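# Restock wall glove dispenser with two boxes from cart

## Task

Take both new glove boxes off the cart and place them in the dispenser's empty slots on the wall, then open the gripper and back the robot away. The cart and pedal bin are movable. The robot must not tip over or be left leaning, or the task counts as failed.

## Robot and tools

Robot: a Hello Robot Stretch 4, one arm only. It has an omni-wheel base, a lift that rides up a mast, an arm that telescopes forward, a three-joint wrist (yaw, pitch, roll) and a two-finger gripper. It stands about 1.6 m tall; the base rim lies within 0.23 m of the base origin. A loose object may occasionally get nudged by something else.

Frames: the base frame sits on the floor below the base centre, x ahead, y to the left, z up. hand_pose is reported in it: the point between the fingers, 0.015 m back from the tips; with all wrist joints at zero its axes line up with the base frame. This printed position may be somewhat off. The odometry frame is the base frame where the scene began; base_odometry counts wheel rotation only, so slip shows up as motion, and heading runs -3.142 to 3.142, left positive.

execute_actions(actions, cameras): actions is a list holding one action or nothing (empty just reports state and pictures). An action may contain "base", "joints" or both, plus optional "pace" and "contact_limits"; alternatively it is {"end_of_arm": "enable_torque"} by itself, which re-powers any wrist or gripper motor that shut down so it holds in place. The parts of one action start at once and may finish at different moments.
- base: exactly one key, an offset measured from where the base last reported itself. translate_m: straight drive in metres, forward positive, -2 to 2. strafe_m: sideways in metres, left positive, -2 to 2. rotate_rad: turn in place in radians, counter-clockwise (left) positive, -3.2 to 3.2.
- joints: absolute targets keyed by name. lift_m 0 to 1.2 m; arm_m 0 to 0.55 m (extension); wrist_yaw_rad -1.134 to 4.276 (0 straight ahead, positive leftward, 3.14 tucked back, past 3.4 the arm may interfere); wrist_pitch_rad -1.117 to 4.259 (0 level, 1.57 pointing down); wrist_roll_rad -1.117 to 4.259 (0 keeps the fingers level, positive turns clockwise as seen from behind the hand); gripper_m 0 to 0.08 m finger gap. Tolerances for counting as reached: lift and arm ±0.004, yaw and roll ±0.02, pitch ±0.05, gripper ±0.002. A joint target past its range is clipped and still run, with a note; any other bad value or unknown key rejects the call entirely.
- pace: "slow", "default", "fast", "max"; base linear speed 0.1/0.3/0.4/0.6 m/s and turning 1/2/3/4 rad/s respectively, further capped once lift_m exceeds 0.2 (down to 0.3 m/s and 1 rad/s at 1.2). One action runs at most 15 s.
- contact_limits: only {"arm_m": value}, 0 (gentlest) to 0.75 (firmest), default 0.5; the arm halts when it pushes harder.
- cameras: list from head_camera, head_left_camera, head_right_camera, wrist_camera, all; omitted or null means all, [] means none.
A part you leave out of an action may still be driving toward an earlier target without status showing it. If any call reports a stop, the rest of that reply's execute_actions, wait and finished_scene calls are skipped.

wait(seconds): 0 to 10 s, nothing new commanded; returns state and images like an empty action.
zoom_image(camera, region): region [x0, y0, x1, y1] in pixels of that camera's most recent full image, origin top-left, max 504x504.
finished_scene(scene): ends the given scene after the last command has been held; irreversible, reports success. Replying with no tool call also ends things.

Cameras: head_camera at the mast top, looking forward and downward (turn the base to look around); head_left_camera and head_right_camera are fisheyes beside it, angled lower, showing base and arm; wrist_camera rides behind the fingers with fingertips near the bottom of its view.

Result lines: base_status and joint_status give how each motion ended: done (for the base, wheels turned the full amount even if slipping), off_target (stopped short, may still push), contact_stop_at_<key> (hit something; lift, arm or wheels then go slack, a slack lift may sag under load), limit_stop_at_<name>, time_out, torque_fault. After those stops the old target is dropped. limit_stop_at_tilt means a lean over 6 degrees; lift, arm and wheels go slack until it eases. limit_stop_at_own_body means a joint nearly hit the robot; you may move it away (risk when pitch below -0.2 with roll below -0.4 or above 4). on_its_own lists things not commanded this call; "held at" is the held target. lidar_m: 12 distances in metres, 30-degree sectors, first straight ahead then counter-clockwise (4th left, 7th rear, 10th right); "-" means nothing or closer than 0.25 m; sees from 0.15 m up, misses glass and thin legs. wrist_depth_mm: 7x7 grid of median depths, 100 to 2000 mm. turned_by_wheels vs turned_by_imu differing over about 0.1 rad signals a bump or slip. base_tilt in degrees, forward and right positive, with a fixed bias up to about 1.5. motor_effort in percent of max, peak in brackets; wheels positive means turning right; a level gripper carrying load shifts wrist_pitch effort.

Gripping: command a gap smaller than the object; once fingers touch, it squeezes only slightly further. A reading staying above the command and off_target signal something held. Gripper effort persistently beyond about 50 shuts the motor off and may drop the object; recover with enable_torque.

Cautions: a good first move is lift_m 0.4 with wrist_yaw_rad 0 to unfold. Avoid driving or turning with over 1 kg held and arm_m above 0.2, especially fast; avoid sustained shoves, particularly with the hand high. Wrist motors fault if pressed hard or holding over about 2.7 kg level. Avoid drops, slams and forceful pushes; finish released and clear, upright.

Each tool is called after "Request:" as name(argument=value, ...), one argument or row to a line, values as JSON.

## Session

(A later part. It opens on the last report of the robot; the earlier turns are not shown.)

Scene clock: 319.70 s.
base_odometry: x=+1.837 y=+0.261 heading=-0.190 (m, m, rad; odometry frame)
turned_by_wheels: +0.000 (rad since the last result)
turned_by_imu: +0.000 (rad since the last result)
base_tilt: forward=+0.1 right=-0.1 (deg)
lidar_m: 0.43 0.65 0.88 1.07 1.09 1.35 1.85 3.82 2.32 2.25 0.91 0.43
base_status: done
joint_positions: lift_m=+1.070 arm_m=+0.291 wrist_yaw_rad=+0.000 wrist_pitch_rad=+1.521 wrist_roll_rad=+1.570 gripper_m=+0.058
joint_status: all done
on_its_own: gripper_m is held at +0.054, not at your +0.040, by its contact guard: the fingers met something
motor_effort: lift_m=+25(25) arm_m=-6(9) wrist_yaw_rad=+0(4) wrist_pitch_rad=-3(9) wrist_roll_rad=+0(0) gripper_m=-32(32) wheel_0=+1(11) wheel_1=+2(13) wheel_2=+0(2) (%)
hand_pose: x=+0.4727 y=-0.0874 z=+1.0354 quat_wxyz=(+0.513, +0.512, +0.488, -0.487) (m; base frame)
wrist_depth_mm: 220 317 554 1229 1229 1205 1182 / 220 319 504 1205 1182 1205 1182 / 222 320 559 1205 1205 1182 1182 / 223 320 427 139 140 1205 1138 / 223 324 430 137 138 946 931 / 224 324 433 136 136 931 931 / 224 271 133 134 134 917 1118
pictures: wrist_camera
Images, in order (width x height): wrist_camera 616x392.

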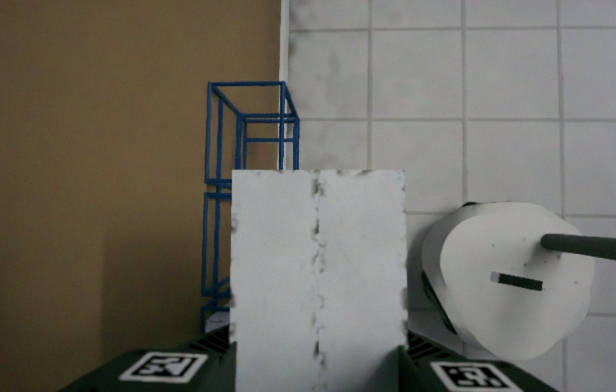

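Request:
execute_actions(
  actions=[
    {"joints":{"arm_m":0.388,"wrist_pitch_rad":1.49},"base":{"strafe_m":0.003},"pace":"slow"},
  ],
  cameras=[],
)

Request:
execute_actions(
  actions=[
    {"joints":{"lift_m":0.95}},
  ],
  cameras=["head_right_camera"],
)

Request:
zoom_image(
  camera="head_right_camera",
  region=[160,330,260,430],
)

Scene clock: 329.33 s.
base_odometry: x=+1.837 y=+0.264 heading=-0.190 (m, m, rad; odometry frame)
turned_by_wheels: +0.000 (rad since the last result)
turned_by_imu: +0.000 (rad since the last result)
base_tilt: forward=+0.0 right=+0.1 (deg)
lidar_m: 0.50 0.66 0.88 1.06 1.10 1.36 1.84 3.76 2.31 2.25 0.92 0.55
base_status: done
joint_positions: lift_m=+1.070 arm_m=+0.387 wrist_yaw_rad=+0.000 wrist_pitch_rad=+1.491 wrist_roll_rad=+1.570 gripper_m=+0.058
joint_status: all done
on_its_own: gripper_m is held at +0.054, not at your +0.040, by its contact guard: the fingers met something
motor_effort: lift_m=+25(25) arm_m=+7(7) wrist_yaw_rad=-1(0) wrist_pitch_rad=-4(8) wrist_roll_rad=+0(1) gripper_m=-31(31) wheel_0=-2(5) wheel_1=+5(8) wheel_2=+0(3) (%)
hand_pose: x=+0.5747 y=-0.0874 z=+1.0359 quat_wxyz=(+0.520, +0.519, +0.480, -0.479) (m; base frame)
wrist_depth_mm: 107 135 229 723 1229 1182 1160 / 105 136 231 559 1182 1182 1138 / 105 136 233 699 1205 1160 1118 / 105 137 179 139 140 1182 1160 / 106 138 181 137 138 991 917 / 106 138 180 136 136 1042 904 / 106 116 133 135 134 1118 1008
pictures: none
No camera images: the call's "cameras" was empty. Leave "cameras" out to get every camera's image.

Scene clock: 330.87 s.
base_odometry: x=+1.837 y=+0.264 heading=-0.190 (m, m, rad; odometry frame)
turned_by_wheels: +0.000 (rad since the last result)
turned_by_imu: +0.000 (rad since the last result)
base_tilt: forward=+0.1 right=+0.0 (deg)
lidar_m: 0.52 0.65 0.88 1.05 1.13 1.33 1.83 3.81 2.29 2.27 0.93 0.55
base_status: not commanded
joint_positions: lift_m=+0.951 arm_m=+0.387 wrist_yaw_rad=+0.000 wrist_pitch_rad=+1.491 wrist_roll_rad=+1.570 gripper_m=+0.058
joint_status: all done
on_its_own: gripper_m is held at +0.054, not at your +0.040, by its contact guard: the fingers met something
motor_effort: lift_m=+14(25) arm_m=+7(7) wrist_yaw_rad=+0(1) wrist_pitch_rad=-4(5) wrist_roll_rad=-1(0) gripper_m=-32(32) wheel_0=-1(2) wheel_1=+4(4) wheel_2=+0(0) (%)
hand_pose: x=+0.5746 y=-0.0874 z=+0.9167 quat_wxyz=(+0.520, +0.519, +0.480, -0.479) (m; base frame)
wrist_depth_mm: 106 134 225 699 1098 1098 1042 / 107 135 228 549 1078 1060 1025 / 107 135 229 585 1060 1060 1008 / 107 135 177 139 139 1042 1008 / 105 136 178 137 138 1025 809 / 105 136 179 135 136 1060 809 / 105 116 133 133 132 1008 798
pictures: head_right_camera
Images, in order (width x height): head_right_camera 420x672.

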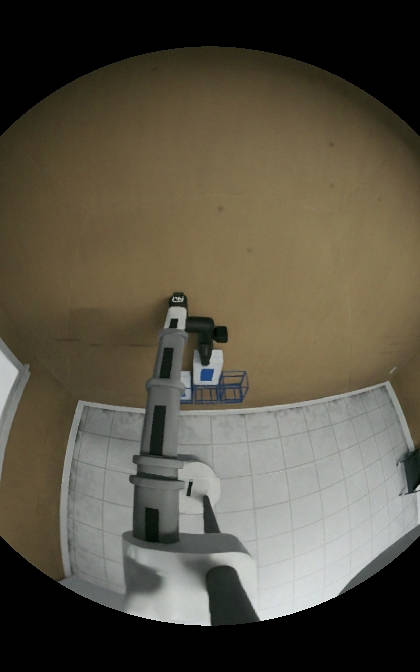

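Region (160, 330, 260, 430) of head_right_camera's 420x672 image, scaled by 5.040, with more detail than that image has.

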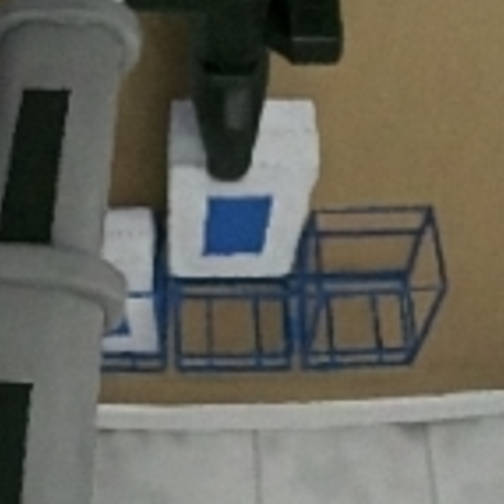

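Request:
execute_actions(
  actions=[
    {"joints":{"lift_m":0.975},"pace":"slow"},
  ],
  cameras=[],
)

Request:
execute_actions(
  actions=[
    {"joints":{"arm_m":0.392},"base":{"strafe_m":-0.01},"pace":"slow"},
  ],
  cameras=[],
)

Request:
execute_actions(
  actions=[
    {"joints":{"lift_m":0.945},"pace":"slow"},
  ],
  cameras=["head_right_camera"],
)

Request:
zoom_image(
  camera="head_right_camera",
  region=[160,330,260,430],
)

Scene clock: 341.20 s.
base_odometry: x=+1.837 y=+0.264 heading=-0.190 (m, m, rad; odometry frame)
turned_by_wheels: +0.000 (rad since the last result)
turned_by_imu: +0.000 (rad since the last result)
base_tilt: forward=+0.0 right=+0.1 (deg)
lidar_m: 0.52 0.66 0.89 1.07 1.12 1.34 1.82 3.79 2.34 2.24 0.92 0.55
base_status: not commanded
joint_positions: lift_m=+0.975 arm_m=+0.387 wrist_yaw_rad=+0.000 wrist_pitch_rad=+1.491 wrist_roll_rad=+1.570 gripper_m=+0.058
joint_status: all done
on_its_own: gripper_m is held at +0.054, not at your +0.040, by its contact guard: the fingers met something
motor_effort: lift_m=+25(25) arm_m=+7(7) wrist_yaw_rad=+0(0) wrist_pitch_rad=-4(4) wrist_roll_rad=+0(0) gripper_m=-33(33) wheel_0=-1(1) wheel_1=+4(4) wheel_2=+1(1) (%)
hand_pose: x=+0.5747 y=-0.0874 z=+0.9408 quat_wxyz=(+0.520, +0.519, +0.480, -0.479) (m; base frame)
wrist_depth_mm: 107 135 230 559 1098 1098 1078 / 105 136 231 615 1098 1078 1060 / 105 137 232 615 1118 1060 1060 / 105 138 179 139 139 1060 1042 / 105 138 180 137 138 1008 820 / 106 138 180 136 136 1042 820 / 106 117 133 134 134 1025 820
pictures: none
No camera images: the call's "cameras" was empty. Leave "cameras" out to get every camera's image.

Scene clock: 342.07 s.
base_odometry: x=+1.835 y=+0.255 heading=-0.190 (m, m, rad; odometry frame)
turned_by_wheels: +0.000 (rad since the last result)
turned_by_imu: +0.000 (rad since the last result)
base_tilt: forward=-0.1 right=+0.1 (deg)
lidar_m: 0.51 0.65 0.88 1.07 1.10 1.32 1.87 3.79 2.30 2.26 0.91 0.53
base_status: done
joint_positions: lift_m=+0.975 arm_m=+0.391 wrist_yaw_rad=+0.000 wrist_pitch_rad=+1.491 wrist_roll_rad=+1.570 gripper_m=+0.058
joint_status: all done
on_its_own: gripper_m is held at +0.054, not at your +0.040, by its contact guard: the fingers met something
motor_effort: lift_m=+25(25) arm_m=+6(7) wrist_yaw_rad=+0(2) wrist_pitch_rad=-4(4) wrist_roll_rad=+0(0) gripper_m=-32(30) wheel_0=+1(7) wheel_1=-3(6) wheel_2=+0(2) (%)
hand_pose: x=+0.5786 y=-0.0874 z=+0.9408 quat_wxyz=(+0.520, +0.519, +0.480, -0.479) (m; base frame)
wrist_depth_mm: - 129 218 691 1118 1078 1042 / - 129 220 539 1098 1078 1078 / - 130 221 723 1118 1078 1042 / 103 130 170 138 139 1060 1042 / 103 131 172 137 137 991 820 / 103 131 172 135 136 1025 798 / - 111 133 134 134 1042 809
pictures: none
No camera images: the call's "cameras" was empty. Leave "cameras" out to get every camera's image.

Scene clock: 343.13 s.
base_odometry: x=+1.835 y=+0.255 heading=-0.190 (m, m, rad; odometry frame)
turned_by_wheels: +0.000 (rad since the last result)
turned_by_imu: +0.000 (rad since the last result)
base_tilt: forward=-0.1 right=+0.0 (deg)
lidar_m: 0.53 0.63 0.88 1.08 1.11 1.33 1.86 3.77 2.28 2.27 0.91 0.53
base_status: not commanded
joint_positions: lift_m=+0.945 arm_m=+0.391 wrist_yaw_rad=+0.000 wrist_pitch_rad=+1.491 wrist_roll_rad=+1.570 gripper_m=+0.058
joint_status: all done
on_its_own: gripper_m is held at +0.054, not at your +0.040, by its contact guard: the fingers met something
motor_effort: lift_m=+20(24) arm_m=+7(6) wrist_yaw_rad=-2(1) wrist_pitch_rad=-4(4) wrist_roll_rad=-1(1) gripper_m=-34(31) wheel_0=+1(1) wheel_1=-3(3) wheel_2=+0(0) (%)
hand_pose: x=+0.5786 y=-0.0874 z=+0.9113 quat_wxyz=(+0.520, +0.519, +0.480, -0.479) (m; base frame)
wrist_depth_mm: - 128 217 535 1078 1042 1025 / - 130 219 580 1060 1060 1025 / - 130 221 574 1078 1042 1008 / 103 131 170 139 139 1042 1025 / 103 131 172 137 138 1008 798 / 103 131 172 135 136 1025 788 / - 111 133 134 134 1025 788
pictures: head_right_camera
Images, in order (width x height): head_right_camera 420x672.

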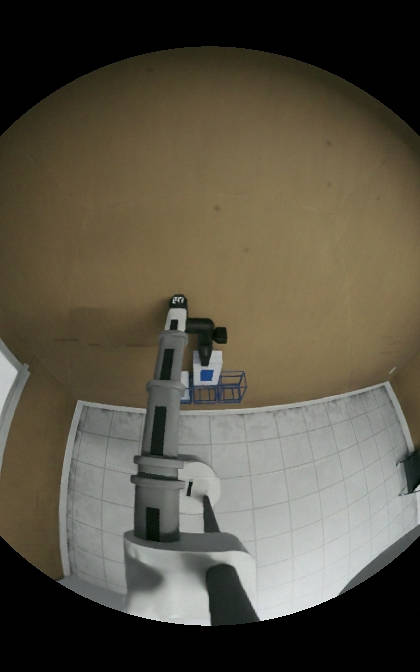

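Region (160, 330, 260, 430) of head_right_camera's 420x672 image, scaled by 5.040, with more detail than that image has.

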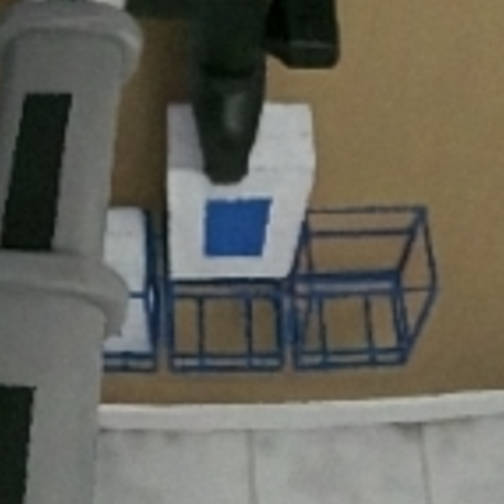

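Request:
execute_actions(
  actions=[
    {"joints":{"lift_m":0.92},"pace":"slow"},
  ],
  cameras=[],
)

Request:
execute_actions(
  actions=[
    {"joints":{"lift_m":0.787,"arm_m":0.387},"pace":"slow"},
  ],
  cameras=["head_right_camera"],
)

Scene clock: 348.80 s.
base_odometry: x=+1.835 y=+0.255 heading=-0.190 (m, m, rad; odometry frame)
turned_by_wheels: +0.000 (rad since the last result)
turned_by_imu: +0.000 (rad since the last result)
base_tilt: forward=+0.0 right=+0.0 (deg)
lidar_m: 0.51 0.63 0.90 1.06 1.14 1.33 1.85 3.78 2.33 2.25 0.94 0.54
base_status: not commanded
joint_positions: lift_m=+0.920 arm_m=+0.391 wrist_yaw_rad=+0.000 wrist_pitch_rad=+1.491 wrist_roll_rad=+1.570 gripper_m=+0.058
joint_status: all done
on_its_own: gripper_m is held at +0.054, not at your +0.040, by its contact guard: the fingers met something
motor_effort: lift_m=+20(20) arm_m=+6(7) wrist_yaw_rad=+0(0) wrist_pitch_rad=-4(4) wrist_roll_rad=+0(0) gripper_m=-32(32) wheel_0=+1(1) wheel_1=-4(3) wheel_2=+1(0) (%)
hand_pose: x=+0.5786 y=-0.0874 z=+0.8863 quat_wxyz=(+0.520, +0.519, +0.480, -0.479) (m; base frame)
wrist_depth_mm: - 129 218 683 1060 1042 1025 / - 129 219 535 1042 1042 1008 / - 130 220 549 1060 1008 991 / 103 131 170 139 140 1025 976 / 103 131 172 137 138 1025 768 / 103 131 172 136 136 976 768 / - 111 133 134 134 976 768
pictures: none
No camera images: the call's "cameras" was empty. Leave "cameras" out to get every camera's image.

Scene clock: 350.73 s.
base_odometry: x=+1.835 y=+0.255 heading=-0.190 (m, m, rad; odometry frame)
turned_by_wheels: +0.000 (rad since the last result)
turned_by_imu: +0.000 (rad since the last result)
base_tilt: forward=+0.0 right=+0.0 (deg)
lidar_m: 0.51 0.65 0.86 1.07 1.10 1.33 1.86 3.76 2.31 2.24 0.93 0.53
base_status: not commanded
joint_positions: lift_m=+0.787 arm_m=+0.388 wrist_yaw_rad=+0.000 wrist_pitch_rad=+1.491 wrist_roll_rad=+1.570 gripper_m=+0.058
joint_status: all done
on_its_own: gripper_m is held at +0.054, not at your +0.040, by its contact guard: the fingers met something
motor_effort: lift_m=+20(19) arm_m=-6(7) wrist_yaw_rad=+0(2) wrist_pitch_rad=-4(4) wrist_roll_rad=-1(0) gripper_m=-33(32) wheel_0=+1(1) wheel_1=-3(4) wheel_2=+0(0) (%)
hand_pose: x=+0.5760 y=-0.0874 z=+0.7533 quat_wxyz=(+0.520, +0.519, +0.480, -0.479) (m; base frame)
wrist_depth_mm: 105 133 213 544 904 904 878 / 105 134 213 415 904 904 878 / 106 134 208 554 891 891 866 / 106 135 176 139 139 878 854 / 106 135 177 137 138 878 647 / 107 135 178 135 136 854 654 / - 115 133 134 134 866 647
pictures: head_right_camera
Images, in order (width x height): head_right_camera 420x672.

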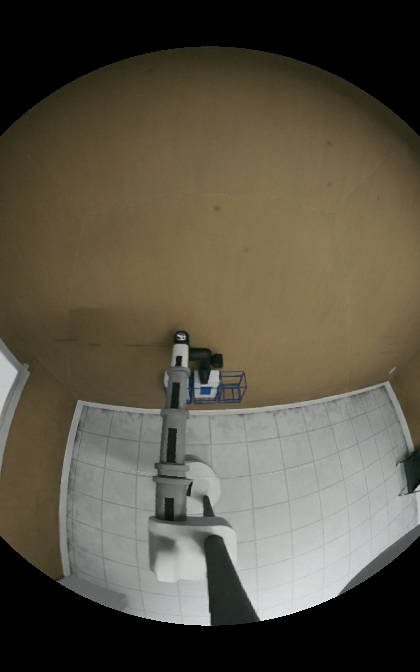

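Request:
execute_actions(
  actions=[
    {"joints":{"lift_m":0.78},"pace":"slow"},
  ],
  cameras=[],
)

Request:
execute_actions(
  actions=[
    {"joints":{"gripper_m":0.068},"pace":"slow"},
  ],
  cameras=[],
)

Request:
execute_actions(
  actions=[
    {"joints":{"lift_m":0.87}},
  ],
  cameras=["wrist_camera"],
)

Request:
execute_actions(
  actions=[
    {"base":{"translate_m":-0.42},"joints":{"arm_m":0.2,"gripper_m":0.08,"wrist_pitch_rad":1.61},"pace":"fast"},
  ],
  cameras=[],
)

Request:
execute_actions(
  actions=[
    {"base":{"rotate_rad":-1.6},"pace":"fast"},
  ],
  cameras=[],
)

Request:
execute_actions(
  actions=[
    {"base":{"translate_m":1.68},"joints":{"arm_m":0.47,"lift_m":1.15},"pace":"fast"},
  ],
  cameras=["wrist_camera"],
)

Scene clock: 364.83 s.
base_odometry: x=+1.835 y=+0.255 heading=-0.190 (m, m, rad; odometry frame)
turned_by_wheels: +0.000 (rad since the last result)
turned_by_imu: +0.000 (rad since the last result)
base_tilt: forward=+0.0 right=-0.1 (deg)
lidar_m: 0.51 0.65 0.89 1.06 1.11 1.35 1.87 3.80 2.30 2.26 0.94 0.54
base_status: not commanded
joint_positions: lift_m=+0.780 arm_m=+0.388 wrist_yaw_rad=+0.000 wrist_pitch_rad=+1.491 wrist_roll_rad=+1.570 gripper_m=+0.058
joint_status: all done
on_its_own: gripper_m is held at +0.054, not at your +0.040, by its contact guard: the fingers met something
motor_effort: lift_m=+19(20) arm_m=-7(7) wrist_yaw_rad=+0(0) wrist_pitch_rad=-4(4) wrist_roll_rad=+0(0) gripper_m=-33(33) wheel_0=+1(1) wheel_1=-3(3) wheel_2=+0(0) (%)
hand_pose: x=+0.5760 y=-0.0874 z=+0.7463 quat_wxyz=(+0.520, +0.519, +0.480, -0.479) (m; base frame)
wrist_depth_mm: 105 132 224 715 917 891 866 / 105 133 226 413 891 891 866 / 106 134 204 559 878 878 854 / 106 135 176 139 139 878 842 / 107 135 177 137 138 866 647 / 106 135 177 135 136 866 634 / - 115 133 134 134 842 654
pictures: none
No camera images: the call's "cameras" was empty. Leave "cameras" out to get every camera's image.

Scene clock: 365.67 s.
base_odometry: x=+1.835 y=+0.255 heading=-0.190 (m, m, rad; odometry frame)
turned_by_wheels: +0.000 (rad since the last result)
turned_by_imu: +0.000 (rad since the last result)
base_tilt: forward=+0.0 right=+0.1 (deg)
lidar_m: 0.51 0.64 0.89 1.07 1.10 1.33 1.87 3.79 2.31 2.26 0.91 0.54
base_status: not commanded
joint_positions: lift_m=+0.780 arm_m=+0.388 wrist_yaw_rad=+0.000 wrist_pitch_rad=+1.490 wrist_roll_rad=+1.570 gripper_m=+0.068
joint_status: all done
motor_effort: lift_m=+19(20) arm_m=-6(7) wrist_yaw_rad=+0(0) wrist_pitch_rad=-1(4) wrist_roll_rad=+0(1) gripper_m=+1(31) wheel_0=+1(1) wheel_1=-3(3) wheel_2=+0(0) (%)
hand_pose: x=+0.5762 y=-0.0874 z=+0.7463 quat_wxyz=(+0.520, +0.519, +0.480, -0.479) (m; base frame)
wrist_depth_mm: 104 132 209 535 904 891 878 / 105 133 224 413 891 891 842 / 105 134 205 554 904 878 866 / 106 134 199 160 394 866 854 / 106 134 190 159 189 854 647 / 106 135 177 158 186 854 640 / - 110 137 156 155 854 647
pictures: none
No camera images: the call's "cameras" was empty. Leave "cameras" out to get every camera's image.

Scene clock: 367.03 s.
base_odometry: x=+1.835 y=+0.255 heading=-0.190 (m, m, rad; odometry frame)
turned_by_wheels: +0.000 (rad since the last result)
turned_by_imu: +0.000 (rad since the last result)
base_tilt: forward=+0.1 right=+0.1 (deg)
lidar_m: 0.50 0.65 0.90 1.07 1.13 1.34 1.86 3.78 2.31 2.24 0.93 0.51
base_status: not commanded
joint_positions: lift_m=+0.870 arm_m=+0.388 wrist_yaw_rad=+0.000 wrist_pitch_rad=+1.490 wrist_roll_rad=+1.570 gripper_m=+0.068
joint_status: all done
motor_effort: lift_m=+22(26) arm_m=-7(6) wrist_yaw_rad=+0(1) wrist_pitch_rad=-1(1) wrist_roll_rad=+0(1) gripper_m=+3(1) wheel_0=+1(1) wheel_1=-3(3) wheel_2=+0(0) (%)
hand_pose: x=+0.5762 y=-0.0874 z=+0.8361 quat_wxyz=(+0.520, +0.519, +0.480, -0.479) (m; base frame)
wrist_depth_mm: 104 132 223 535 1008 976 946 / 105 133 224 707 1008 991 931 / 105 134 226 500 976 976 960 / 106 134 228 286 991 976 946 / 106 134 229 249 991 946 723 / 106 135 208 248 960 931 723 / - 111 136 245 159 931 715
pictures: wrist_camera
Images, in order (width x height): wrist_camera 616x392.

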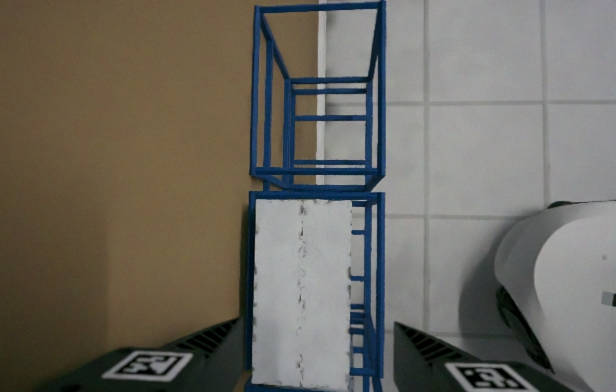

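Scene clock: 369.57 s.
base_odometry: x=+1.423 y=+0.334 heading=-0.190 (m, m, rad; odometry frame)
turned_by_wheels: +0.000 (rad since the last result)
turned_by_imu: +0.000 (rad since the last result)
base_tilt: forward=+0.0 right=+0.0 (deg)
lidar_m: 0.93 1.07 1.11 1.06 1.14 0.97 1.83 3.35 2.76 2.21 1.50 1.00
base_status: done
joint_positions: lift_m=+0.870 arm_m=+0.201 wrist_yaw_rad=+0.000 wrist_pitch_rad=+1.610 wrist_roll_rad=+1.570 gripper_m=+0.080
joint_status: all done
motor_effort: lift_m=+23(23) arm_m=-6(8) wrist_yaw_rad=-1(2) wrist_pitch_rad=+0(6) wrist_roll_rad=+0(1) gripper_m=+3(3) wheel_0=-2(6) wheel_1=-3(11) wheel_2=-1(12) (%)
hand_pose: x=+0.3637 y=-0.0874 z=+0.8355 quat_wxyz=(+0.490, +0.490, +0.510, -0.509) (m; base frame)
wrist_depth_mm: 946 1008 1025 1025 1042 1042 1025 / 960 1008 1025 1008 1025 1025 1025 / 960 1008 1008 1008 1008 1008 1042 / 960 991 1025 1008 1008 1025 1008 / 976 991 991 991 778 778 788 / 991 976 991 991 778 778 991 / 960 109 150 991 991 128 976
pictures: none
No camera images: the call's "cameras" was empty. Leave "cameras" out to get every camera's image.

Scene clock: 371.63 s.
base_odometry: x=+1.423 y=+0.334 heading=-1.790 (m, m, rad; odometry frame)
turned_by_wheels: -1.600 (rad since the last result)
turned_by_imu: -1.567 (rad since the last result)
base_tilt: forward=-0.1 right=+0.0 (deg)
lidar_m: 2.22 1.54 0.99 0.94 1.07 1.12 1.07 1.14 0.96 1.63 3.34 2.78
base_status: done
joint_positions: lift_m=+0.870 arm_m=+0.201 wrist_yaw_rad=+0.000 wrist_pitch_rad=+1.610 wrist_roll_rad=+1.570 gripper_m=+0.080
joint_status: not commanded
motor_effort: lift_m=+21(22) arm_m=-6(6) wrist_yaw_rad=-2(2) wrist_pitch_rad=+0(0) wrist_roll_rad=-1(1) gripper_m=+1(2) wheel_0=+2(7) wheel_1=+3(10) wheel_2=+1(6) (%)
hand_pose: x=+0.3637 y=-0.0874 z=+0.8356 quat_wxyz=(+0.490, +0.490, +0.510, -0.509) (m; base frame)
wrist_depth_mm: 1008 1008 1008 1025 1025 1042 1025 / 1008 1025 1025 1008 1025 1008 1025 / 1008 991 1042 1008 1008 1025 1008 / 1008 1008 1008 1008 991 1008 1025 / 976 991 1008 1008 778 778 788 / 991 991 976 976 768 778 1008 / 976 109 151 991 976 128 991
pictures: none
No camera images: the call's "cameras" was empty. Leave "cameras" out to get every camera's image.

Scene clock: 377.33 s.
base_odometry: x=+1.059 y=-1.306 heading=-1.789 (m, m, rad; odometry frame)
turned_by_wheels: +0.000 (rad since the last result)
turned_by_imu: +0.000 (rad since the last result)
base_tilt: forward=+0.0 right=+0.0 (deg)
lidar_m: 0.53 1.00 1.17 1.11 1.16 1.56 2.82 2.28 2.99 3.18 1.41 0.58
base_status: done
joint_positions: lift_m=+1.150 arm_m=+0.469 wrist_yaw_rad=+0.000 wrist_pitch_rad=+1.610 wrist_roll_rad=+1.570 gripper_m=+0.080
joint_status: all done
motor_effort: lift_m=+22(25) arm_m=+6(7) wrist_yaw_rad=-1(1) wrist_pitch_rad=+1(0) wrist_roll_rad=-1(1) gripper_m=+1(1) wheel_0=+1(7) wheel_1=+3(8) wheel_2=+1(15) (%)
hand_pose: x=+0.6315 y=-0.0874 z=+1.1156 quat_wxyz=(+0.490, +0.490, +0.510, -0.509) (m; base frame)
wrist_depth_mm: 477 732 1308 1281 1336 1308 1366 / 488 615 615 615 1336 1336 1308 / 480 615 615 621 1308 1336 1336 / 488 609 609 603 1281 1308 1308 / 484 603 609 615 1308 1060 1060 / 484 359 554 603 1281 1060 1078 / 477 109 151 597 1255 128 1308
pictures: wrist_camera
Images, in order (width x height): wrist_camera 616x392.

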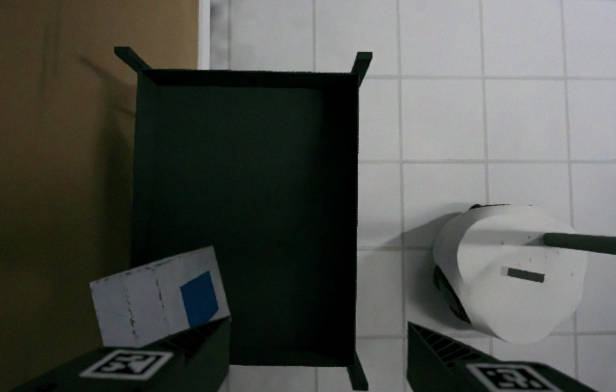

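Request:
execute_actions(
  actions=[
    {"base":{"translate_m":0.12},"joints":{"arm_m":0.517,"wrist_roll_rad":1.28}},
  ],
  cameras=[],
)

Request:
execute_actions(
  actions=[
    {"base":{"strafe_m":0.078},"joints":{"lift_m":0.99}},
  ],
  cameras=["wrist_camera"],
)

Scene clock: 383.93 s.
base_odometry: x=+1.033 y=-1.423 heading=-1.789 (m, m, rad; odometry frame)
turned_by_wheels: +0.000 (rad since the last result)
turned_by_imu: +0.000 (rad since the last result)
base_tilt: forward=+0.0 right=+0.0 (deg)
lidar_m: 0.41 0.85 1.17 1.13 1.15 1.58 2.96 2.41 3.12 3.16 1.28 0.43
base_status: done
joint_positions: lift_m=+1.150 arm_m=+0.516 wrist_yaw_rad=+0.000 wrist_pitch_rad=+1.610 wrist_roll_rad=+1.280 gripper_m=+0.080
joint_status: all done
motor_effort: lift_m=+22(22) arm_m=+6(6) wrist_yaw_rad=-1(0) wrist_pitch_rad=+0(0) wrist_roll_rad=-4(5) gripper_m=+2(2) wheel_0=+3(7) wheel_1=+4(9) wheel_2=-2(11) (%)
hand_pose: x=+0.6785 y=-0.0874 z=+1.1156 quat_wxyz=(+0.556, +0.414, +0.578, -0.431) (m; base frame)
wrist_depth_mm: 195 268 442 1118 1336 1308 1308 / 202 291 504 609 1336 1336 1336 / 214 314 597 609 615 615 1308 / 228 345 661 621 609 615 1308 / 243 382 676 603 603 1078 1336 / 259 427 597 364 603 1060 1060 / 271 109 150 362 569 128 1078
pictures: none
No camera images: the call's "cameras" was empty. Leave "cameras" out to get every camera's image.

Scene clock: 385.67 s.
base_odometry: x=+1.109 y=-1.440 heading=-1.789 (m, m, rad; odometry frame)
turned_by_wheels: +0.000 (rad since the last result)
turned_by_imu: +0.000 (rad since the last result)
base_tilt: forward=+0.1 right=+0.1 (deg)
lidar_m: 0.40 0.86 1.11 1.04 1.05 1.44 2.93 2.42 3.12 3.26 0.60 0.42
base_status: done
joint_positions: lift_m=+0.990 arm_m=+0.516 wrist_yaw_rad=+0.000 wrist_pitch_rad=+1.610 wrist_roll_rad=+1.280 gripper_m=+0.080
joint_status: all done
motor_effort: lift_m=+18(20) arm_m=+6(6) wrist_yaw_rad=-1(1) wrist_pitch_rad=+0(0) wrist_roll_rad=-2(2) gripper_m=+1(1) wheel_0=-1(10) wheel_1=+2(12) wheel_2=+0(1) (%)
hand_pose: x=+0.6785 y=-0.0874 z=+0.9559 quat_wxyz=(+0.556, +0.414, +0.578, -0.431) (m; base frame)
wrist_depth_mm: 190 263 436 455 455 452 433 / 198 283 496 452 452 452 452 / 209 310 539 452 452 449 445 / 224 338 544 205 449 449 442 / 237 375 517 204 445 445 1118 / 254 415 439 203 442 449 904 / 265 109 150 202 202 128 878
pictures: wrist_camera
Images, in order (width x height): wrist_camera 616x392.

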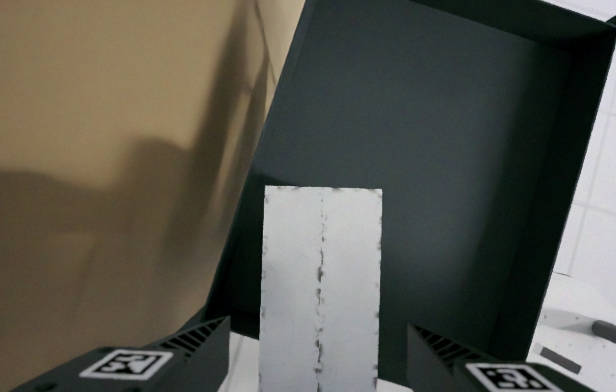

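Request:
execute_actions(
  actions=[
    {"joints":{"lift_m":0.922,"arm_m":0.512,"wrist_roll_rad":1.3},"pace":"slow"},
  ],
  cameras=["wrist_camera"],
)

Request:
execute_actions(
  actions=[
    {"joints":{"gripper_m":0.04}},
  ],
  cameras=[],
)

Request:
execute_actions(
  actions=[
    {"joints":{"lift_m":1.19}},
  ],
  cameras=[],
)

Request:
execute_actions(
  actions=[
    {"joints":{"arm_m":0.2,"wrist_roll_rad":1.57},"base":{"translate_m":-1.655}},
  ],
  cameras=[],
)

Request:
execute_actions(
  actions=[
    {"joints":{"lift_m":1.07,"wrist_pitch_rad":1.52},"base":{"rotate_rad":1.61}},
  ],
  cameras=[],
)

Request:
execute_actions(
  actions=[
    {"base":{"translate_m":0.34},"joints":{"arm_m":0.28}},
  ],
  cameras=["wrist_camera"],
)

Scene clock: 400.40 s.
base_odometry: x=+1.109 y=-1.440 heading=-1.789 (m, m, rad; odometry frame)
turned_by_wheels: +0.000 (rad since the last result)
turned_by_imu: +0.000 (rad since the last result)
base_tilt: forward=+0.0 right=+0.1 (deg)
lidar_m: 0.40 0.86 1.09 1.03 1.07 1.43 2.91 2.43 3.11 3.26 0.63 0.43
base_status: not commanded
joint_positions: lift_m=+0.922 arm_m=+0.513 wrist_yaw_rad=+0.000 wrist_pitch_rad=+1.610 wrist_roll_rad=+1.300 gripper_m=+0.080
joint_status: all done
motor_effort: lift_m=+18(18) arm_m=-7(7) wrist_yaw_rad=+0(1) wrist_pitch_rad=+0(0) wrist_roll_rad=+1(0) gripper_m=+1(2) wheel_0=-1(1) wheel_1=+2(2) wheel_2=+0(0) (%)
hand_pose: x=+0.6758 y=-0.0874 z=+0.8879 quat_wxyz=(+0.552, +0.419, +0.574, -0.436) (m; base frame)
wrist_depth_mm: 198 274 455 384 387 384 387 / 204 290 488 384 384 384 384 / 215 319 477 377 382 382 382 / 228 345 462 137 138 382 379 / 241 377 362 136 137 377 366 / 258 418 149 136 136 377 351 / 266 109 134 135 135 128 345
pictures: wrist_camera
Images, in order (width x height): wrist_camera 616x392.

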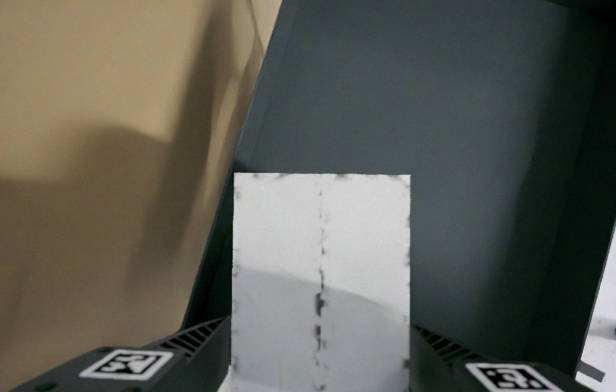

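Scene clock: 401.37 s.
base_odometry: x=+1.109 y=-1.440 heading=-1.789 (m, m, rad; odometry frame)
turned_by_wheels: +0.000 (rad since the last result)
turned_by_imu: +0.000 (rad since the last result)
base_tilt: forward=+0.1 right=+0.0 (deg)
lidar_m: 0.42 0.86 1.12 1.03 1.08 1.42 2.89 2.43 3.11 3.26 0.65 0.43
base_status: not commanded
joint_positions: lift_m=+0.922 arm_m=+0.513 wrist_yaw_rad=+0.000 wrist_pitch_rad=+1.610 wrist_roll_rad=+1.300 gripper_m=+0.062
joint_status: gripper_m off_target (ended at +0.062, target +0.040)
on_its_own: gripper_m is held at +0.057, not at your +0.040, by its contact guard: the fingers met something
motor_effort: lift_m=+18(18) arm_m=-6(6) wrist_yaw_rad=-2(1) wrist_pitch_rad=+0(0) wrist_roll_rad=-2(1) gripper_m=-36(38) wheel_0=-1(1) wheel_1=+2(2) wheel_2=+0(0) (%)
hand_pose: x=+0.6757 y=-0.0874 z=+0.8879 quat_wxyz=(+0.552, +0.419, +0.574, -0.436) (m; base frame)
wrist_depth_mm: 198 273 459 384 387 387 389 / 204 293 488 384 384 382 387 / 216 317 462 382 379 382 382 / 229 343 459 137 138 379 379 / 241 377 322 136 137 377 366 / 258 418 306 135 136 375 349 / 277 112 135 135 135 375 343
pictures: none
No camera images: the call's "cameras" was empty. Leave "cameras" out to get every camera's image.

Scene clock: 403.53 s.
base_odometry: x=+1.109 y=-1.440 heading=-1.789 (m, m, rad; odometry frame)
turned_by_wheels: +0.000 (rad since the last result)
turned_by_imu: +0.000 (rad since the last result)
base_tilt: forward=+0.0 right=+0.1 (deg)
lidar_m: 0.40 0.88 1.10 1.03 1.08 1.43 2.96 2.44 3.11 3.27 0.63 0.44
base_status: not commanded
joint_positions: lift_m=+1.190 arm_m=+0.513 wrist_yaw_rad=+0.000 wrist_pitch_rad=+1.610 wrist_roll_rad=+1.300 gripper_m=+0.062
joint_status: all done
on_its_own: gripper_m is held at +0.057, not at your +0.040, by its contact guard: the fingers met something
motor_effort: lift_m=+25(26) arm_m=-7(6) wrist_yaw_rad=+1(1) wrist_pitch_rad=+0(1) wrist_roll_rad=-1(1) gripper_m=-35(34) wheel_0=-1(1) wheel_1=+2(2) wheel_2=+0(0) (%)
hand_pose: x=+0.6758 y=-0.0874 z=+1.1554 quat_wxyz=(+0.552, +0.419, +0.574, -0.436) (m; base frame)
wrist_depth_mm: 198 273 459 809 1366 1336 1366 / 204 293 521 654 661 654 1308 / 215 319 597 647 654 661 1336 / 229 347 549 138 654 1336 1366 / 243 379 580 137 138 1138 1366 / 258 421 603 136 136 1098 1098 / 278 111 134 135 135 1098 1308
pictures: none
No camera images: the call's "cameras" was empty. Leave "cameras" out to get every camera's image.

Scene clock: 410.53 s.
base_odometry: x=+1.468 y=+0.176 heading=-1.789 (m, m, rad; odometry frame)
turned_by_wheels: +0.000 (rad since the last result)
turned_by_imu: +0.000 (rad since the last result)
base_tilt: forward=+0.0 right=+0.0 (deg)
lidar_m: 0.30 1.46 1.02 0.86 0.93 1.27 1.23 1.28 1.08 2.19 3.40 0.33
base_status: done
joint_positions: lift_m=+1.190 arm_m=+0.201 wrist_yaw_rad=+0.000 wrist_pitch_rad=+1.610 wrist_roll_rad=+1.570 gripper_m=+0.062
joint_status: all done
on_its_own: gripper_m is held at +0.057, not at your +0.040, by its contact guard: the fingers met something
motor_effort: lift_m=+25(25) arm_m=-6(8) wrist_yaw_rad=+0(2) wrist_pitch_rad=+0(2) wrist_roll_rad=-1(6) gripper_m=-34(35) wheel_0=-2(9) wheel_1=-3(10) wheel_2=+1(14) (%)
hand_pose: x=+0.3637 y=-0.0874 z=+1.1554 quat_wxyz=(+0.490, +0.490, +0.510, -0.509) (m; base frame)
wrist_depth_mm: 1336 1366 1366 1366 1397 1397 1366 / 1366 1336 1336 1366 1336 1397 1336 / 1336 1366 1366 1366 1366 1336 1366 / 1336 1336 1366 138 1118 1366 1366 / 1336 1281 1308 137 138 1118 991 / 1308 1308 1336 136 137 1336 1336 / 1308 111 135 135 135 1308 1281
pictures: none
No camera images: the call's "cameras" was empty. Leave "cameras" out to get every camera's image.

Scene clock: 413.37 s.
base_odometry: x=+1.468 y=+0.176 heading=-0.180 (m, m, rad; odometry frame)
turned_by_wheels: +1.609 (rad since the last result)
turned_by_imu: +1.576 (rad since the last result)
base_tilt: forward=+0.1 right=+0.1 (deg)
lidar_m: 0.32 0.91 1.27 1.21 1.29 1.09 2.44 3.44 2.59 2.06 1.42 0.34
base_status: done
joint_positions: lift_m=+1.070 arm_m=+0.201 wrist_yaw_rad=+0.000 wrist_pitch_rad=+1.520 wrist_roll_rad=+1.570 gripper_m=+0.062
joint_status: all done
on_its_own: gripper_m is held at +0.057, not at your +0.040, by its contact guard: the fingers met something
motor_effort: lift_m=+20(23) arm_m=-6(6) wrist_yaw_rad=-2(0) wrist_pitch_rad=-2(11) wrist_roll_rad=+0(0) gripper_m=-35(34) wheel_0=-2(8) wheel_1=-6(9) wheel_2=-2(9) (%)
hand_pose: x=+0.3827 y=-0.0874 z=+1.0358 quat_wxyz=(+0.513, +0.512, +0.488, -0.487) (m; base frame)
wrist_depth_mm: 778 1098 1281 1281 1229 1205 1182 / 768 1098 1281 1281 1182 1205 1160 / 778 1118 1255 1229 1255 1205 1160 / 741 1138 1255 138 1008 1138 1160 / 741 1138 1205 137 138 946 946 / 668 1160 1205 136 137 946 1118 / 683 112 135 135 135 931 1138
pictures: none
No camera images: the call's "cameras" was empty. Leave "cameras" out to get every camera's image.

Scene clock: 415.97 s.
base_odometry: x=+1.802 y=+0.115 heading=-0.179 (m, m, rad; odometry frame)
turned_by_wheels: +0.001 (rad since the last result)
turned_by_imu: +0.000 (rad since the last result)
base_tilt: forward=+0.1 right=+0.0 (deg)
lidar_m: 0.42 0.57 0.91 1.22 1.27 1.42 2.46 3.59 2.17 2.12 0.89 0.42
base_status: done
joint_positions: lift_m=+1.070 arm_m=+0.279 wrist_yaw_rad=+0.000 wrist_pitch_rad=+1.520 wrist_roll_rad=+1.570 gripper_m=+0.062
joint_status: all done
on_its_own: gripper_m is held at +0.057, not at your +0.040, by its contact guard: the fingers met something
motor_effort: lift_m=+20(20) arm_m=+6(8) wrist_yaw_rad=-1(1) wrist_pitch_rad=-2(5) wrist_roll_rad=-1(1) gripper_m=-34(36) wheel_0=+2(6) wheel_1=+3(9) wheel_2=+2(12) (%)
hand_pose: x=+0.4605 y=-0.0874 z=+1.0358 quat_wxyz=(+0.513, +0.512, +0.487, -0.487) (m; base frame)
wrist_depth_mm: 244 349 603 1229 1205 1205 1160 / 243 353 621 1205 1182 1205 1160 / 245 353 621 1229 1205 1160 1182 / 246 357 517 138 1182 1205 1160 / 247 357 473 138 138 917 931 / 249 362 452 136 137 960 917 / 249 112 135 135 135 946 1118
pictures: wrist_camera
Images, in order (width x height): wrist_camera 616x392.

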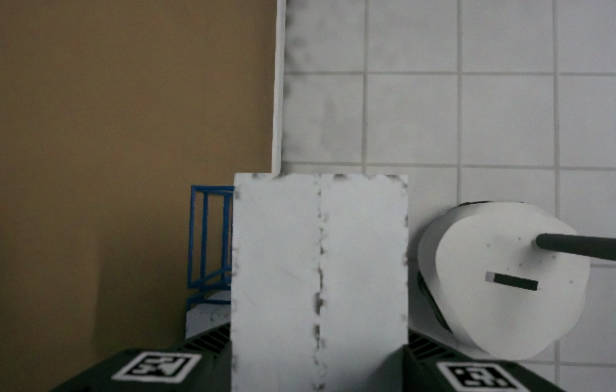

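Request:
execute_actions(
  actions=[
    {"joints":{"arm_m":0.396,"wrist_pitch_rad":1.49,"wrist_roll_rad":1.59},"base":{"strafe_m":-0.012},"pace":"slow"},
  ],
  cameras=[],
)

Request:
execute_actions(
  actions=[
    {"joints":{"lift_m":0.97}},
  ],
  cameras=["head_right_camera"],
)

Request:
zoom_image(
  camera="head_right_camera",
  region=[160,330,260,430],
)

Scene clock: 435.20 s.
base_odometry: x=+1.800 y=+0.103 heading=-0.180 (m, m, rad; odometry frame)
turned_by_wheels: +0.000 (rad since the last result)
turned_by_imu: +0.000 (rad since the last result)
base_tilt: forward=+0.1 right=+0.0 (deg)
lidar_m: 0.51 0.56 0.90 1.22 1.29 1.40 2.52 3.51 2.13 2.10 0.91 0.56
base_status: done
joint_positions: lift_m=+1.070 arm_m=+0.395 wrist_yaw_rad=+0.000 wrist_pitch_rad=+1.491 wrist_roll_rad=+1.590 gripper_m=+0.062
joint_status: all done
on_its_own: gripper_m is held at +0.057, not at your +0.040, by its contact guard: the fingers met something
motor_effort: lift_m=+20(20) arm_m=+7(7) wrist_yaw_rad=-1(0) wrist_pitch_rad=-4(9) wrist_roll_rad=+0(0) gripper_m=-34(35) wheel_0=+2(7) wheel_1=-4(11) wheel_2=+0(1) (%)
hand_pose: x=+0.5827 y=-0.0874 z=+1.0362 quat_wxyz=(+0.515, +0.524, +0.475, -0.484) (m; base frame)
wrist_depth_mm: 106 137 233 778 1205 1182 1160 / 106 138 235 778 1205 1182 1160 / 106 138 236 768 1205 1138 1138 / 106 138 196 138 1160 1182 1118 / 106 138 181 137 138 1008 917 / 106 138 181 136 137 1160 917 / 106 112 134 135 135 1138 1098
pictures: none
No camera images: the call's "cameras" was empty. Leave "cameras" out to get every camera's image.

Scene clock: 436.63 s.
base_odometry: x=+1.800 y=+0.103 heading=-0.180 (m, m, rad; odometry frame)
turned_by_wheels: +0.000 (rad since the last result)
turned_by_imu: +0.000 (rad since the last result)
base_tilt: forward=-0.1 right=+0.1 (deg)
lidar_m: 0.51 0.57 0.92 1.23 1.28 1.41 2.52 3.55 2.15 2.09 0.92 0.57
base_status: not commanded
joint_positions: lift_m=+0.970 arm_m=+0.395 wrist_yaw_rad=+0.000 wrist_pitch_rad=+1.491 wrist_roll_rad=+1.590 gripper_m=+0.062
joint_status: all done
on_its_own: gripper_m is held at +0.057, not at your +0.040, by its contact guard: the fingers met something
motor_effort: lift_m=+20(20) arm_m=+7(7) wrist_yaw_rad=-1(0) wrist_pitch_rad=-3(4) wrist_roll_rad=-2(1) gripper_m=-34(35) wheel_0=+2(2) wheel_1=-4(4) wheel_2=+0(1) (%)
hand_pose: x=+0.5827 y=-0.0874 z=+0.9362 quat_wxyz=(+0.515, +0.524, +0.475, -0.484) (m; base frame)
wrist_depth_mm: 106 137 234 768 1098 1078 1025 / 106 138 235 768 1118 1078 1042 / 106 138 235 778 1078 1060 1042 / 106 138 196 138 1078 1060 1025 / 106 138 181 137 138 1042 820 / 106 137 181 136 137 1042 809 / 106 111 135 136 135 1025 831
pictures: head_right_camera
Images, in order (width x height): head_right_camera 420x672.

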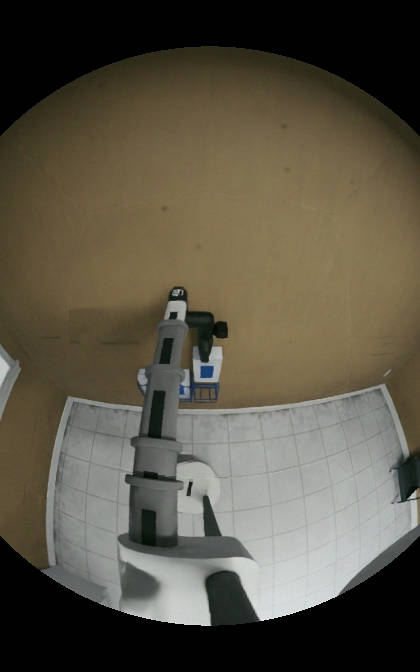

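Region (160, 330, 260, 430) of head_right_camera's 420x672 image, scaled by 5.040, with more detail than that image has.

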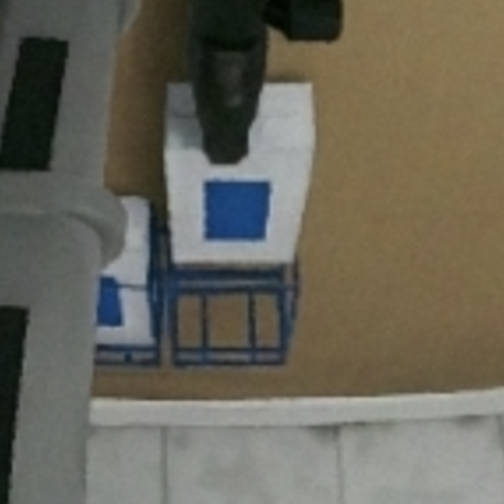

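Request:
execute_actions(
  actions=[
    {"joints":{"arm_m":0.4},"pace":"slow"},
  ],
  cameras=[],
)

Request:
execute_actions(
  actions=[
    {"joints":{"lift_m":0.935},"pace":"slow"},
  ],
  cameras=["wrist_camera"],
)

Scene clock: 441.90 s.
base_odometry: x=+1.800 y=+0.103 heading=-0.180 (m, m, rad; odometry frame)
turned_by_wheels: +0.000 (rad since the last result)
turned_by_imu: +0.000 (rad since the last result)
base_tilt: forward=-0.1 right=+0.1 (deg)
lidar_m: 0.51 0.55 0.88 1.24 1.26 1.41 2.54 3.53 2.16 2.12 0.91 0.56
base_status: not commanded
joint_positions: lift_m=+0.970 arm_m=+0.399 wrist_yaw_rad=+0.000 wrist_pitch_rad=+1.491 wrist_roll_rad=+1.590 gripper_m=+0.062
joint_status: all done
on_its_own: gripper_m is held at +0.057, not at your +0.040, by its contact guard: the fingers met something
motor_effort: lift_m=+20(20) arm_m=+7(7) wrist_yaw_rad=+0(1) wrist_pitch_rad=-4(4) wrist_roll_rad=+0(1) gripper_m=-34(36) wheel_0=+2(2) wheel_1=-4(4) wheel_2=+0(0) (%)
hand_pose: x=+0.5867 y=-0.0874 z=+0.9362 quat_wxyz=(+0.515, +0.524, +0.475, -0.484) (m; base frame)
wrist_depth_mm: 103 131 221 732 1118 1078 1060 / 103 131 224 741 1118 1060 1042 / 103 131 224 732 1078 1060 1042 / 103 131 187 138 1060 1060 1042 / 103 131 172 137 137 1042 809 / 103 131 172 136 136 1060 820 / - 111 135 135 135 1025 842
pictures: none
No camera images: the call's "cameras" was empty. Leave "cameras" out to get every camera's image.

Scene clock: 443.03 s.
base_odometry: x=+1.800 y=+0.103 heading=-0.180 (m, m, rad; odometry frame)
turned_by_wheels: +0.000 (rad since the last result)
turned_by_imu: +0.000 (rad since the last result)
base_tilt: forward=+0.1 right=+0.1 (deg)
lidar_m: 0.52 0.57 0.92 1.23 1.30 1.41 2.53 3.50 2.13 2.10 0.90 0.57
base_status: not commanded
joint_positions: lift_m=+0.935 arm_m=+0.399 wrist_yaw_rad=+0.000 wrist_pitch_rad=+1.491 wrist_roll_rad=+1.590 gripper_m=+0.062
joint_status: all done
on_its_own: gripper_m is held at +0.057, not at your +0.040, by its contact guard: the fingers met something
motor_effort: lift_m=+20(19) arm_m=+7(6) wrist_yaw_rad=-2(0) wrist_pitch_rad=-4(4) wrist_roll_rad=-1(1) gripper_m=-35(34) wheel_0=+2(2) wheel_1=-4(4) wheel_2=+0(0) (%)
hand_pose: x=+0.5867 y=-0.0874 z=+0.9013 quat_wxyz=(+0.515, +0.524, +0.475, -0.484) (m; base frame)
wrist_depth_mm: 103 131 221 723 1078 1060 991 / 103 131 222 741 1078 1042 1025 / 103 131 223 741 1060 1025 1008 / 103 131 186 138 1025 1025 1008 / 103 131 172 137 137 1008 788 / 103 131 172 137 137 991 768 / - 111 134 135 135 1008 788
pictures: wrist_camera
Images, in order (width x height): wrist_camera 616x392.

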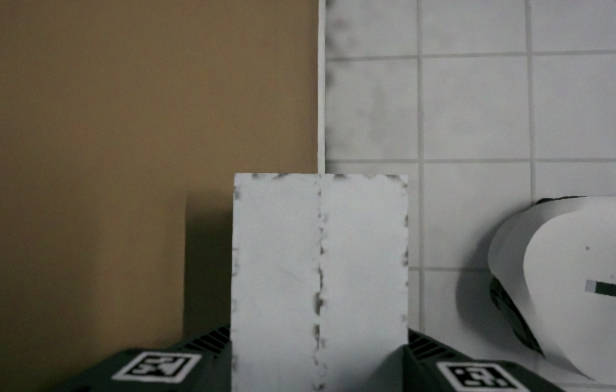

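Request:
execute_actions(
  actions=[
    {"joints":{"lift_m":0.905},"pace":"slow"},
  ],
  cameras=[],
)

Request:
execute_actions(
  actions=[
    {"joints":{"lift_m":0.766,"arm_m":0.395},"pace":"slow"},
  ],
  cameras=["head_right_camera"],
)

Scene clock: 448.93 s.
base_odometry: x=+1.800 y=+0.103 heading=-0.180 (m, m, rad; odometry frame)
turned_by_wheels: +0.000 (rad since the last result)
turned_by_imu: +0.000 (rad since the last result)
base_tilt: forward=+0.0 right=+0.1 (deg)
lidar_m: 0.53 0.57 0.90 1.22 1.29 1.41 2.51 3.54 2.16 2.10 0.92 0.55
base_status: not commanded
joint_positions: lift_m=+0.905 arm_m=+0.399 wrist_yaw_rad=+0.000 wrist_pitch_rad=+1.491 wrist_roll_rad=+1.590 gripper_m=+0.062
joint_status: all done
on_its_own: gripper_m is held at +0.057, not at your +0.040, by its contact guard: the fingers met something
motor_effort: lift_m=+20(20) arm_m=+6(7) wrist_yaw_rad=+0(1) wrist_pitch_rad=-3(3) wrist_roll_rad=-1(0) gripper_m=-34(34) wheel_0=+2(2) wheel_1=-4(4) wheel_2=+0(0) (%)
hand_pose: x=+0.5867 y=-0.0874 z=+0.8713 quat_wxyz=(+0.515, +0.524, +0.475, -0.484) (m; base frame)
wrist_depth_mm: 103 130 222 732 1042 1025 976 / 103 131 224 732 1042 1025 976 / 103 131 223 741 1008 991 991 / 103 131 186 138 1008 991 976 / 103 131 173 137 138 1008 750 / 103 131 173 136 137 976 750 / - 111 135 135 135 960 768
pictures: none
No camera images: the call's "cameras" was empty. Leave "cameras" out to get every camera's image.

Scene clock: 450.90 s.
base_odometry: x=+1.800 y=+0.103 heading=-0.180 (m, m, rad; odometry frame)
turned_by_wheels: +0.000 (rad since the last result)
turned_by_imu: +0.000 (rad since the last result)
base_tilt: forward=+0.1 right=+0.1 (deg)
lidar_m: 0.52 0.56 0.91 1.23 1.29 1.39 2.49 3.54 2.15 2.11 0.92 0.56
base_status: not commanded
joint_positions: lift_m=+0.766 arm_m=+0.396 wrist_yaw_rad=+0.000 wrist_pitch_rad=+1.491 wrist_roll_rad=+1.590 gripper_m=+0.062
joint_status: all done
on_its_own: gripper_m is held at +0.057, not at your +0.040, by its contact guard: the fingers met something
motor_effort: lift_m=+20(21) arm_m=-7(7) wrist_yaw_rad=+0(1) wrist_pitch_rad=-3(4) wrist_roll_rad=+0(0) gripper_m=-35(34) wheel_0=+2(2) wheel_1=-4(4) wheel_2=+0(0) (%)
hand_pose: x=+0.5840 y=-0.0874 z=+0.7323 quat_wxyz=(+0.515, +0.524, +0.475, -0.484) (m; base frame)
wrist_depth_mm: 106 135 229 759 904 878 866 / 107 135 230 768 878 866 854 / 107 135 231 759 891 866 842 / 107 135 186 138 178 878 842 / 107 135 178 137 138 842 661 / 107 136 178 136 137 854 634 / - 112 135 135 135 842 683
pictures: head_right_camera
Images, in order (width x height): head_right_camera 420x672.

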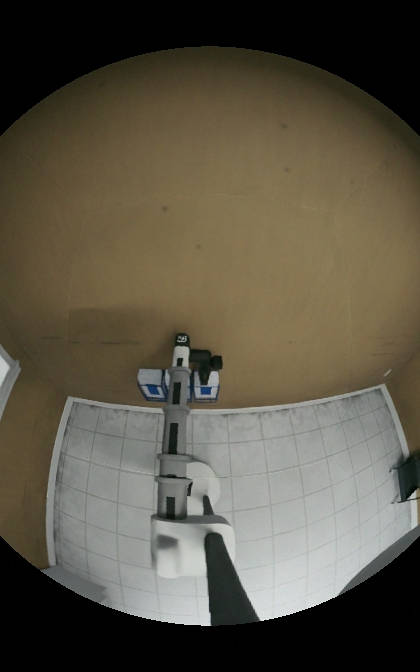

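Request:
execute_actions(
  actions=[
    {"joints":{"gripper_m":0.07},"pace":"slow"},
  ],
  cameras=[],
)

Request:
execute_actions(
  actions=[
    {"joints":{"lift_m":0.86}},
  ],
  cameras=[],
)

Request:
execute_actions(
  actions=[
    {"base":{"translate_m":-0.45},"joints":{"arm_m":0,"wrist_roll_rad":0,"wrist_pitch_rad":0.5},"pace":"fast"},
  ],
  cameras=["wrist_camera"],
)

Scene clock: 458.83 s.
base_odometry: x=+1.800 y=+0.103 heading=-0.180 (m, m, rad; odometry frame)
turned_by_wheels: +0.000 (rad since the last result)
turned_by_imu: +0.000 (rad since the last result)
base_tilt: forward=+0.0 right=+0.0 (deg)
lidar_m: 0.52 0.55 0.90 1.20 1.28 1.38 2.53 3.55 2.14 2.12 0.92 0.56
base_status: not commanded
joint_positions: lift_m=+0.766 arm_m=+0.396 wrist_yaw_rad=+0.000 wrist_pitch_rad=+1.490 wrist_roll_rad=+1.590 gripper_m=+0.070
joint_status: all done
motor_effort: lift_m=+20(20) arm_m=-7(6) wrist_yaw_rad=+1(2) wrist_pitch_rad=-1(3) wrist_roll_rad=-2(1) gripper_m=+2(36) wheel_0=+2(2) wheel_1=-4(4) wheel_2=+0(0) (%)
hand_pose: x=+0.5842 y=-0.0874 z=+0.7323 quat_wxyz=(+0.515, +0.525, +0.475, -0.484) (m; base frame)
wrist_depth_mm: 105 133 227 723 917 866 854 / 106 134 229 732 878 878 854 / 106 134 228 741 891 842 842 / 106 135 186 145 180 854 842 / 106 135 176 144 143 866 654 / 106 135 176 142 142 854 647 / - 110 134 141 140 842 683
pictures: none
No camera images: the call's "cameras" was empty. Leave "cameras" out to get every camera's image.

Scene clock: 460.23 s.
base_odometry: x=+1.800 y=+0.103 heading=-0.180 (m, m, rad; odometry frame)
turned_by_wheels: +0.000 (rad since the last result)
turned_by_imu: +0.000 (rad since the last result)
base_tilt: forward=+0.2 right=-0.1 (deg)
lidar_m: 0.53 0.55 0.92 1.22 1.28 1.40 2.51 3.54 2.15 2.10 0.93 0.54
base_status: not commanded
joint_positions: lift_m=+0.860 arm_m=+0.396 wrist_yaw_rad=+0.000 wrist_pitch_rad=+1.490 wrist_roll_rad=+1.590 gripper_m=+0.070
joint_status: all done
motor_effort: lift_m=+23(25) arm_m=-7(6) wrist_yaw_rad=-2(0) wrist_pitch_rad=+0(0) wrist_roll_rad=-1(1) gripper_m=+2(2) wheel_0=+2(2) wheel_1=-4(4) wheel_2=+0(0) (%)
hand_pose: x=+0.5842 y=-0.0874 z=+0.8260 quat_wxyz=(+0.515, +0.525, +0.475, -0.484) (m; base frame)
wrist_depth_mm: 106 134 228 732 991 991 946 / 106 134 228 732 991 976 960 / 106 135 229 741 976 976 931 / 106 134 229 243 976 946 917 / 107 135 229 237 976 931 715 / 106 135 208 237 946 931 707 / - 110 134 235 163 931 723
pictures: none
No camera images: the call's "cameras" was empty. Leave "cameras" out to get every camera's image.

Scene clock: 462.83 s.
base_odometry: x=+1.357 y=+0.184 heading=-0.180 (m, m, rad; odometry frame)
turned_by_wheels: -0.001 (rad since the last result)
turned_by_imu: -0.001 (rad since the last result)
base_tilt: forward=+0.0 right=+0.1 (deg)
lidar_m: 0.95 1.01 1.28 1.24 1.12 1.02 3.26 3.32 2.59 2.05 1.54 1.11
base_status: done
joint_positions: lift_m=+0.860 arm_m=+0.001 wrist_yaw_rad=+0.000 wrist_pitch_rad=+0.503 wrist_roll_rad=+0.000 gripper_m=+0.070
joint_status: all done
motor_effort: lift_m=+22(23) arm_m=-6(8) wrist_yaw_rad=+1(8) wrist_pitch_rad=-9(28) wrist_roll_rad=-2(6) gripper_m=+3(3) wheel_0=-2(8) wheel_1=-4(9) wheel_2=-1(14) (%)
hand_pose: x=+0.3583 y=-0.0875 z=+0.9356 quat_wxyz=(+0.969, +0.000, +0.249, +0.000) (m; base frame)
wrist_depth_mm: 809 809 778 778 778 768 768 / 854 854 842 831 809 820 820 / 917 904 904 904 891 878 891 / 991 991 866 866 931 931 931 / 1078 1042 931 931 1025 1025 1008 / 1138 1138 1118 1160 1138 1118 1098 / 1229 110 133 1205 163 1182 1160
pictures: wrist_camera
Images, in order (width x height): wrist_camera 616x392.

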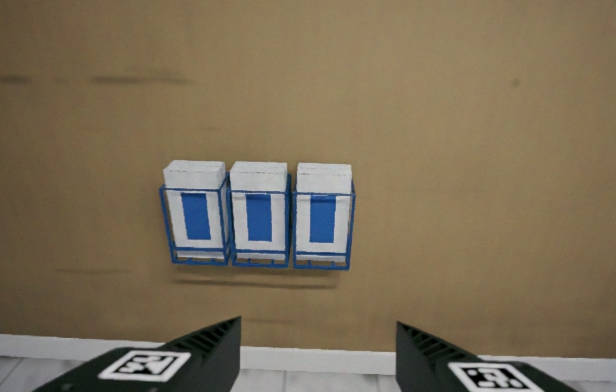

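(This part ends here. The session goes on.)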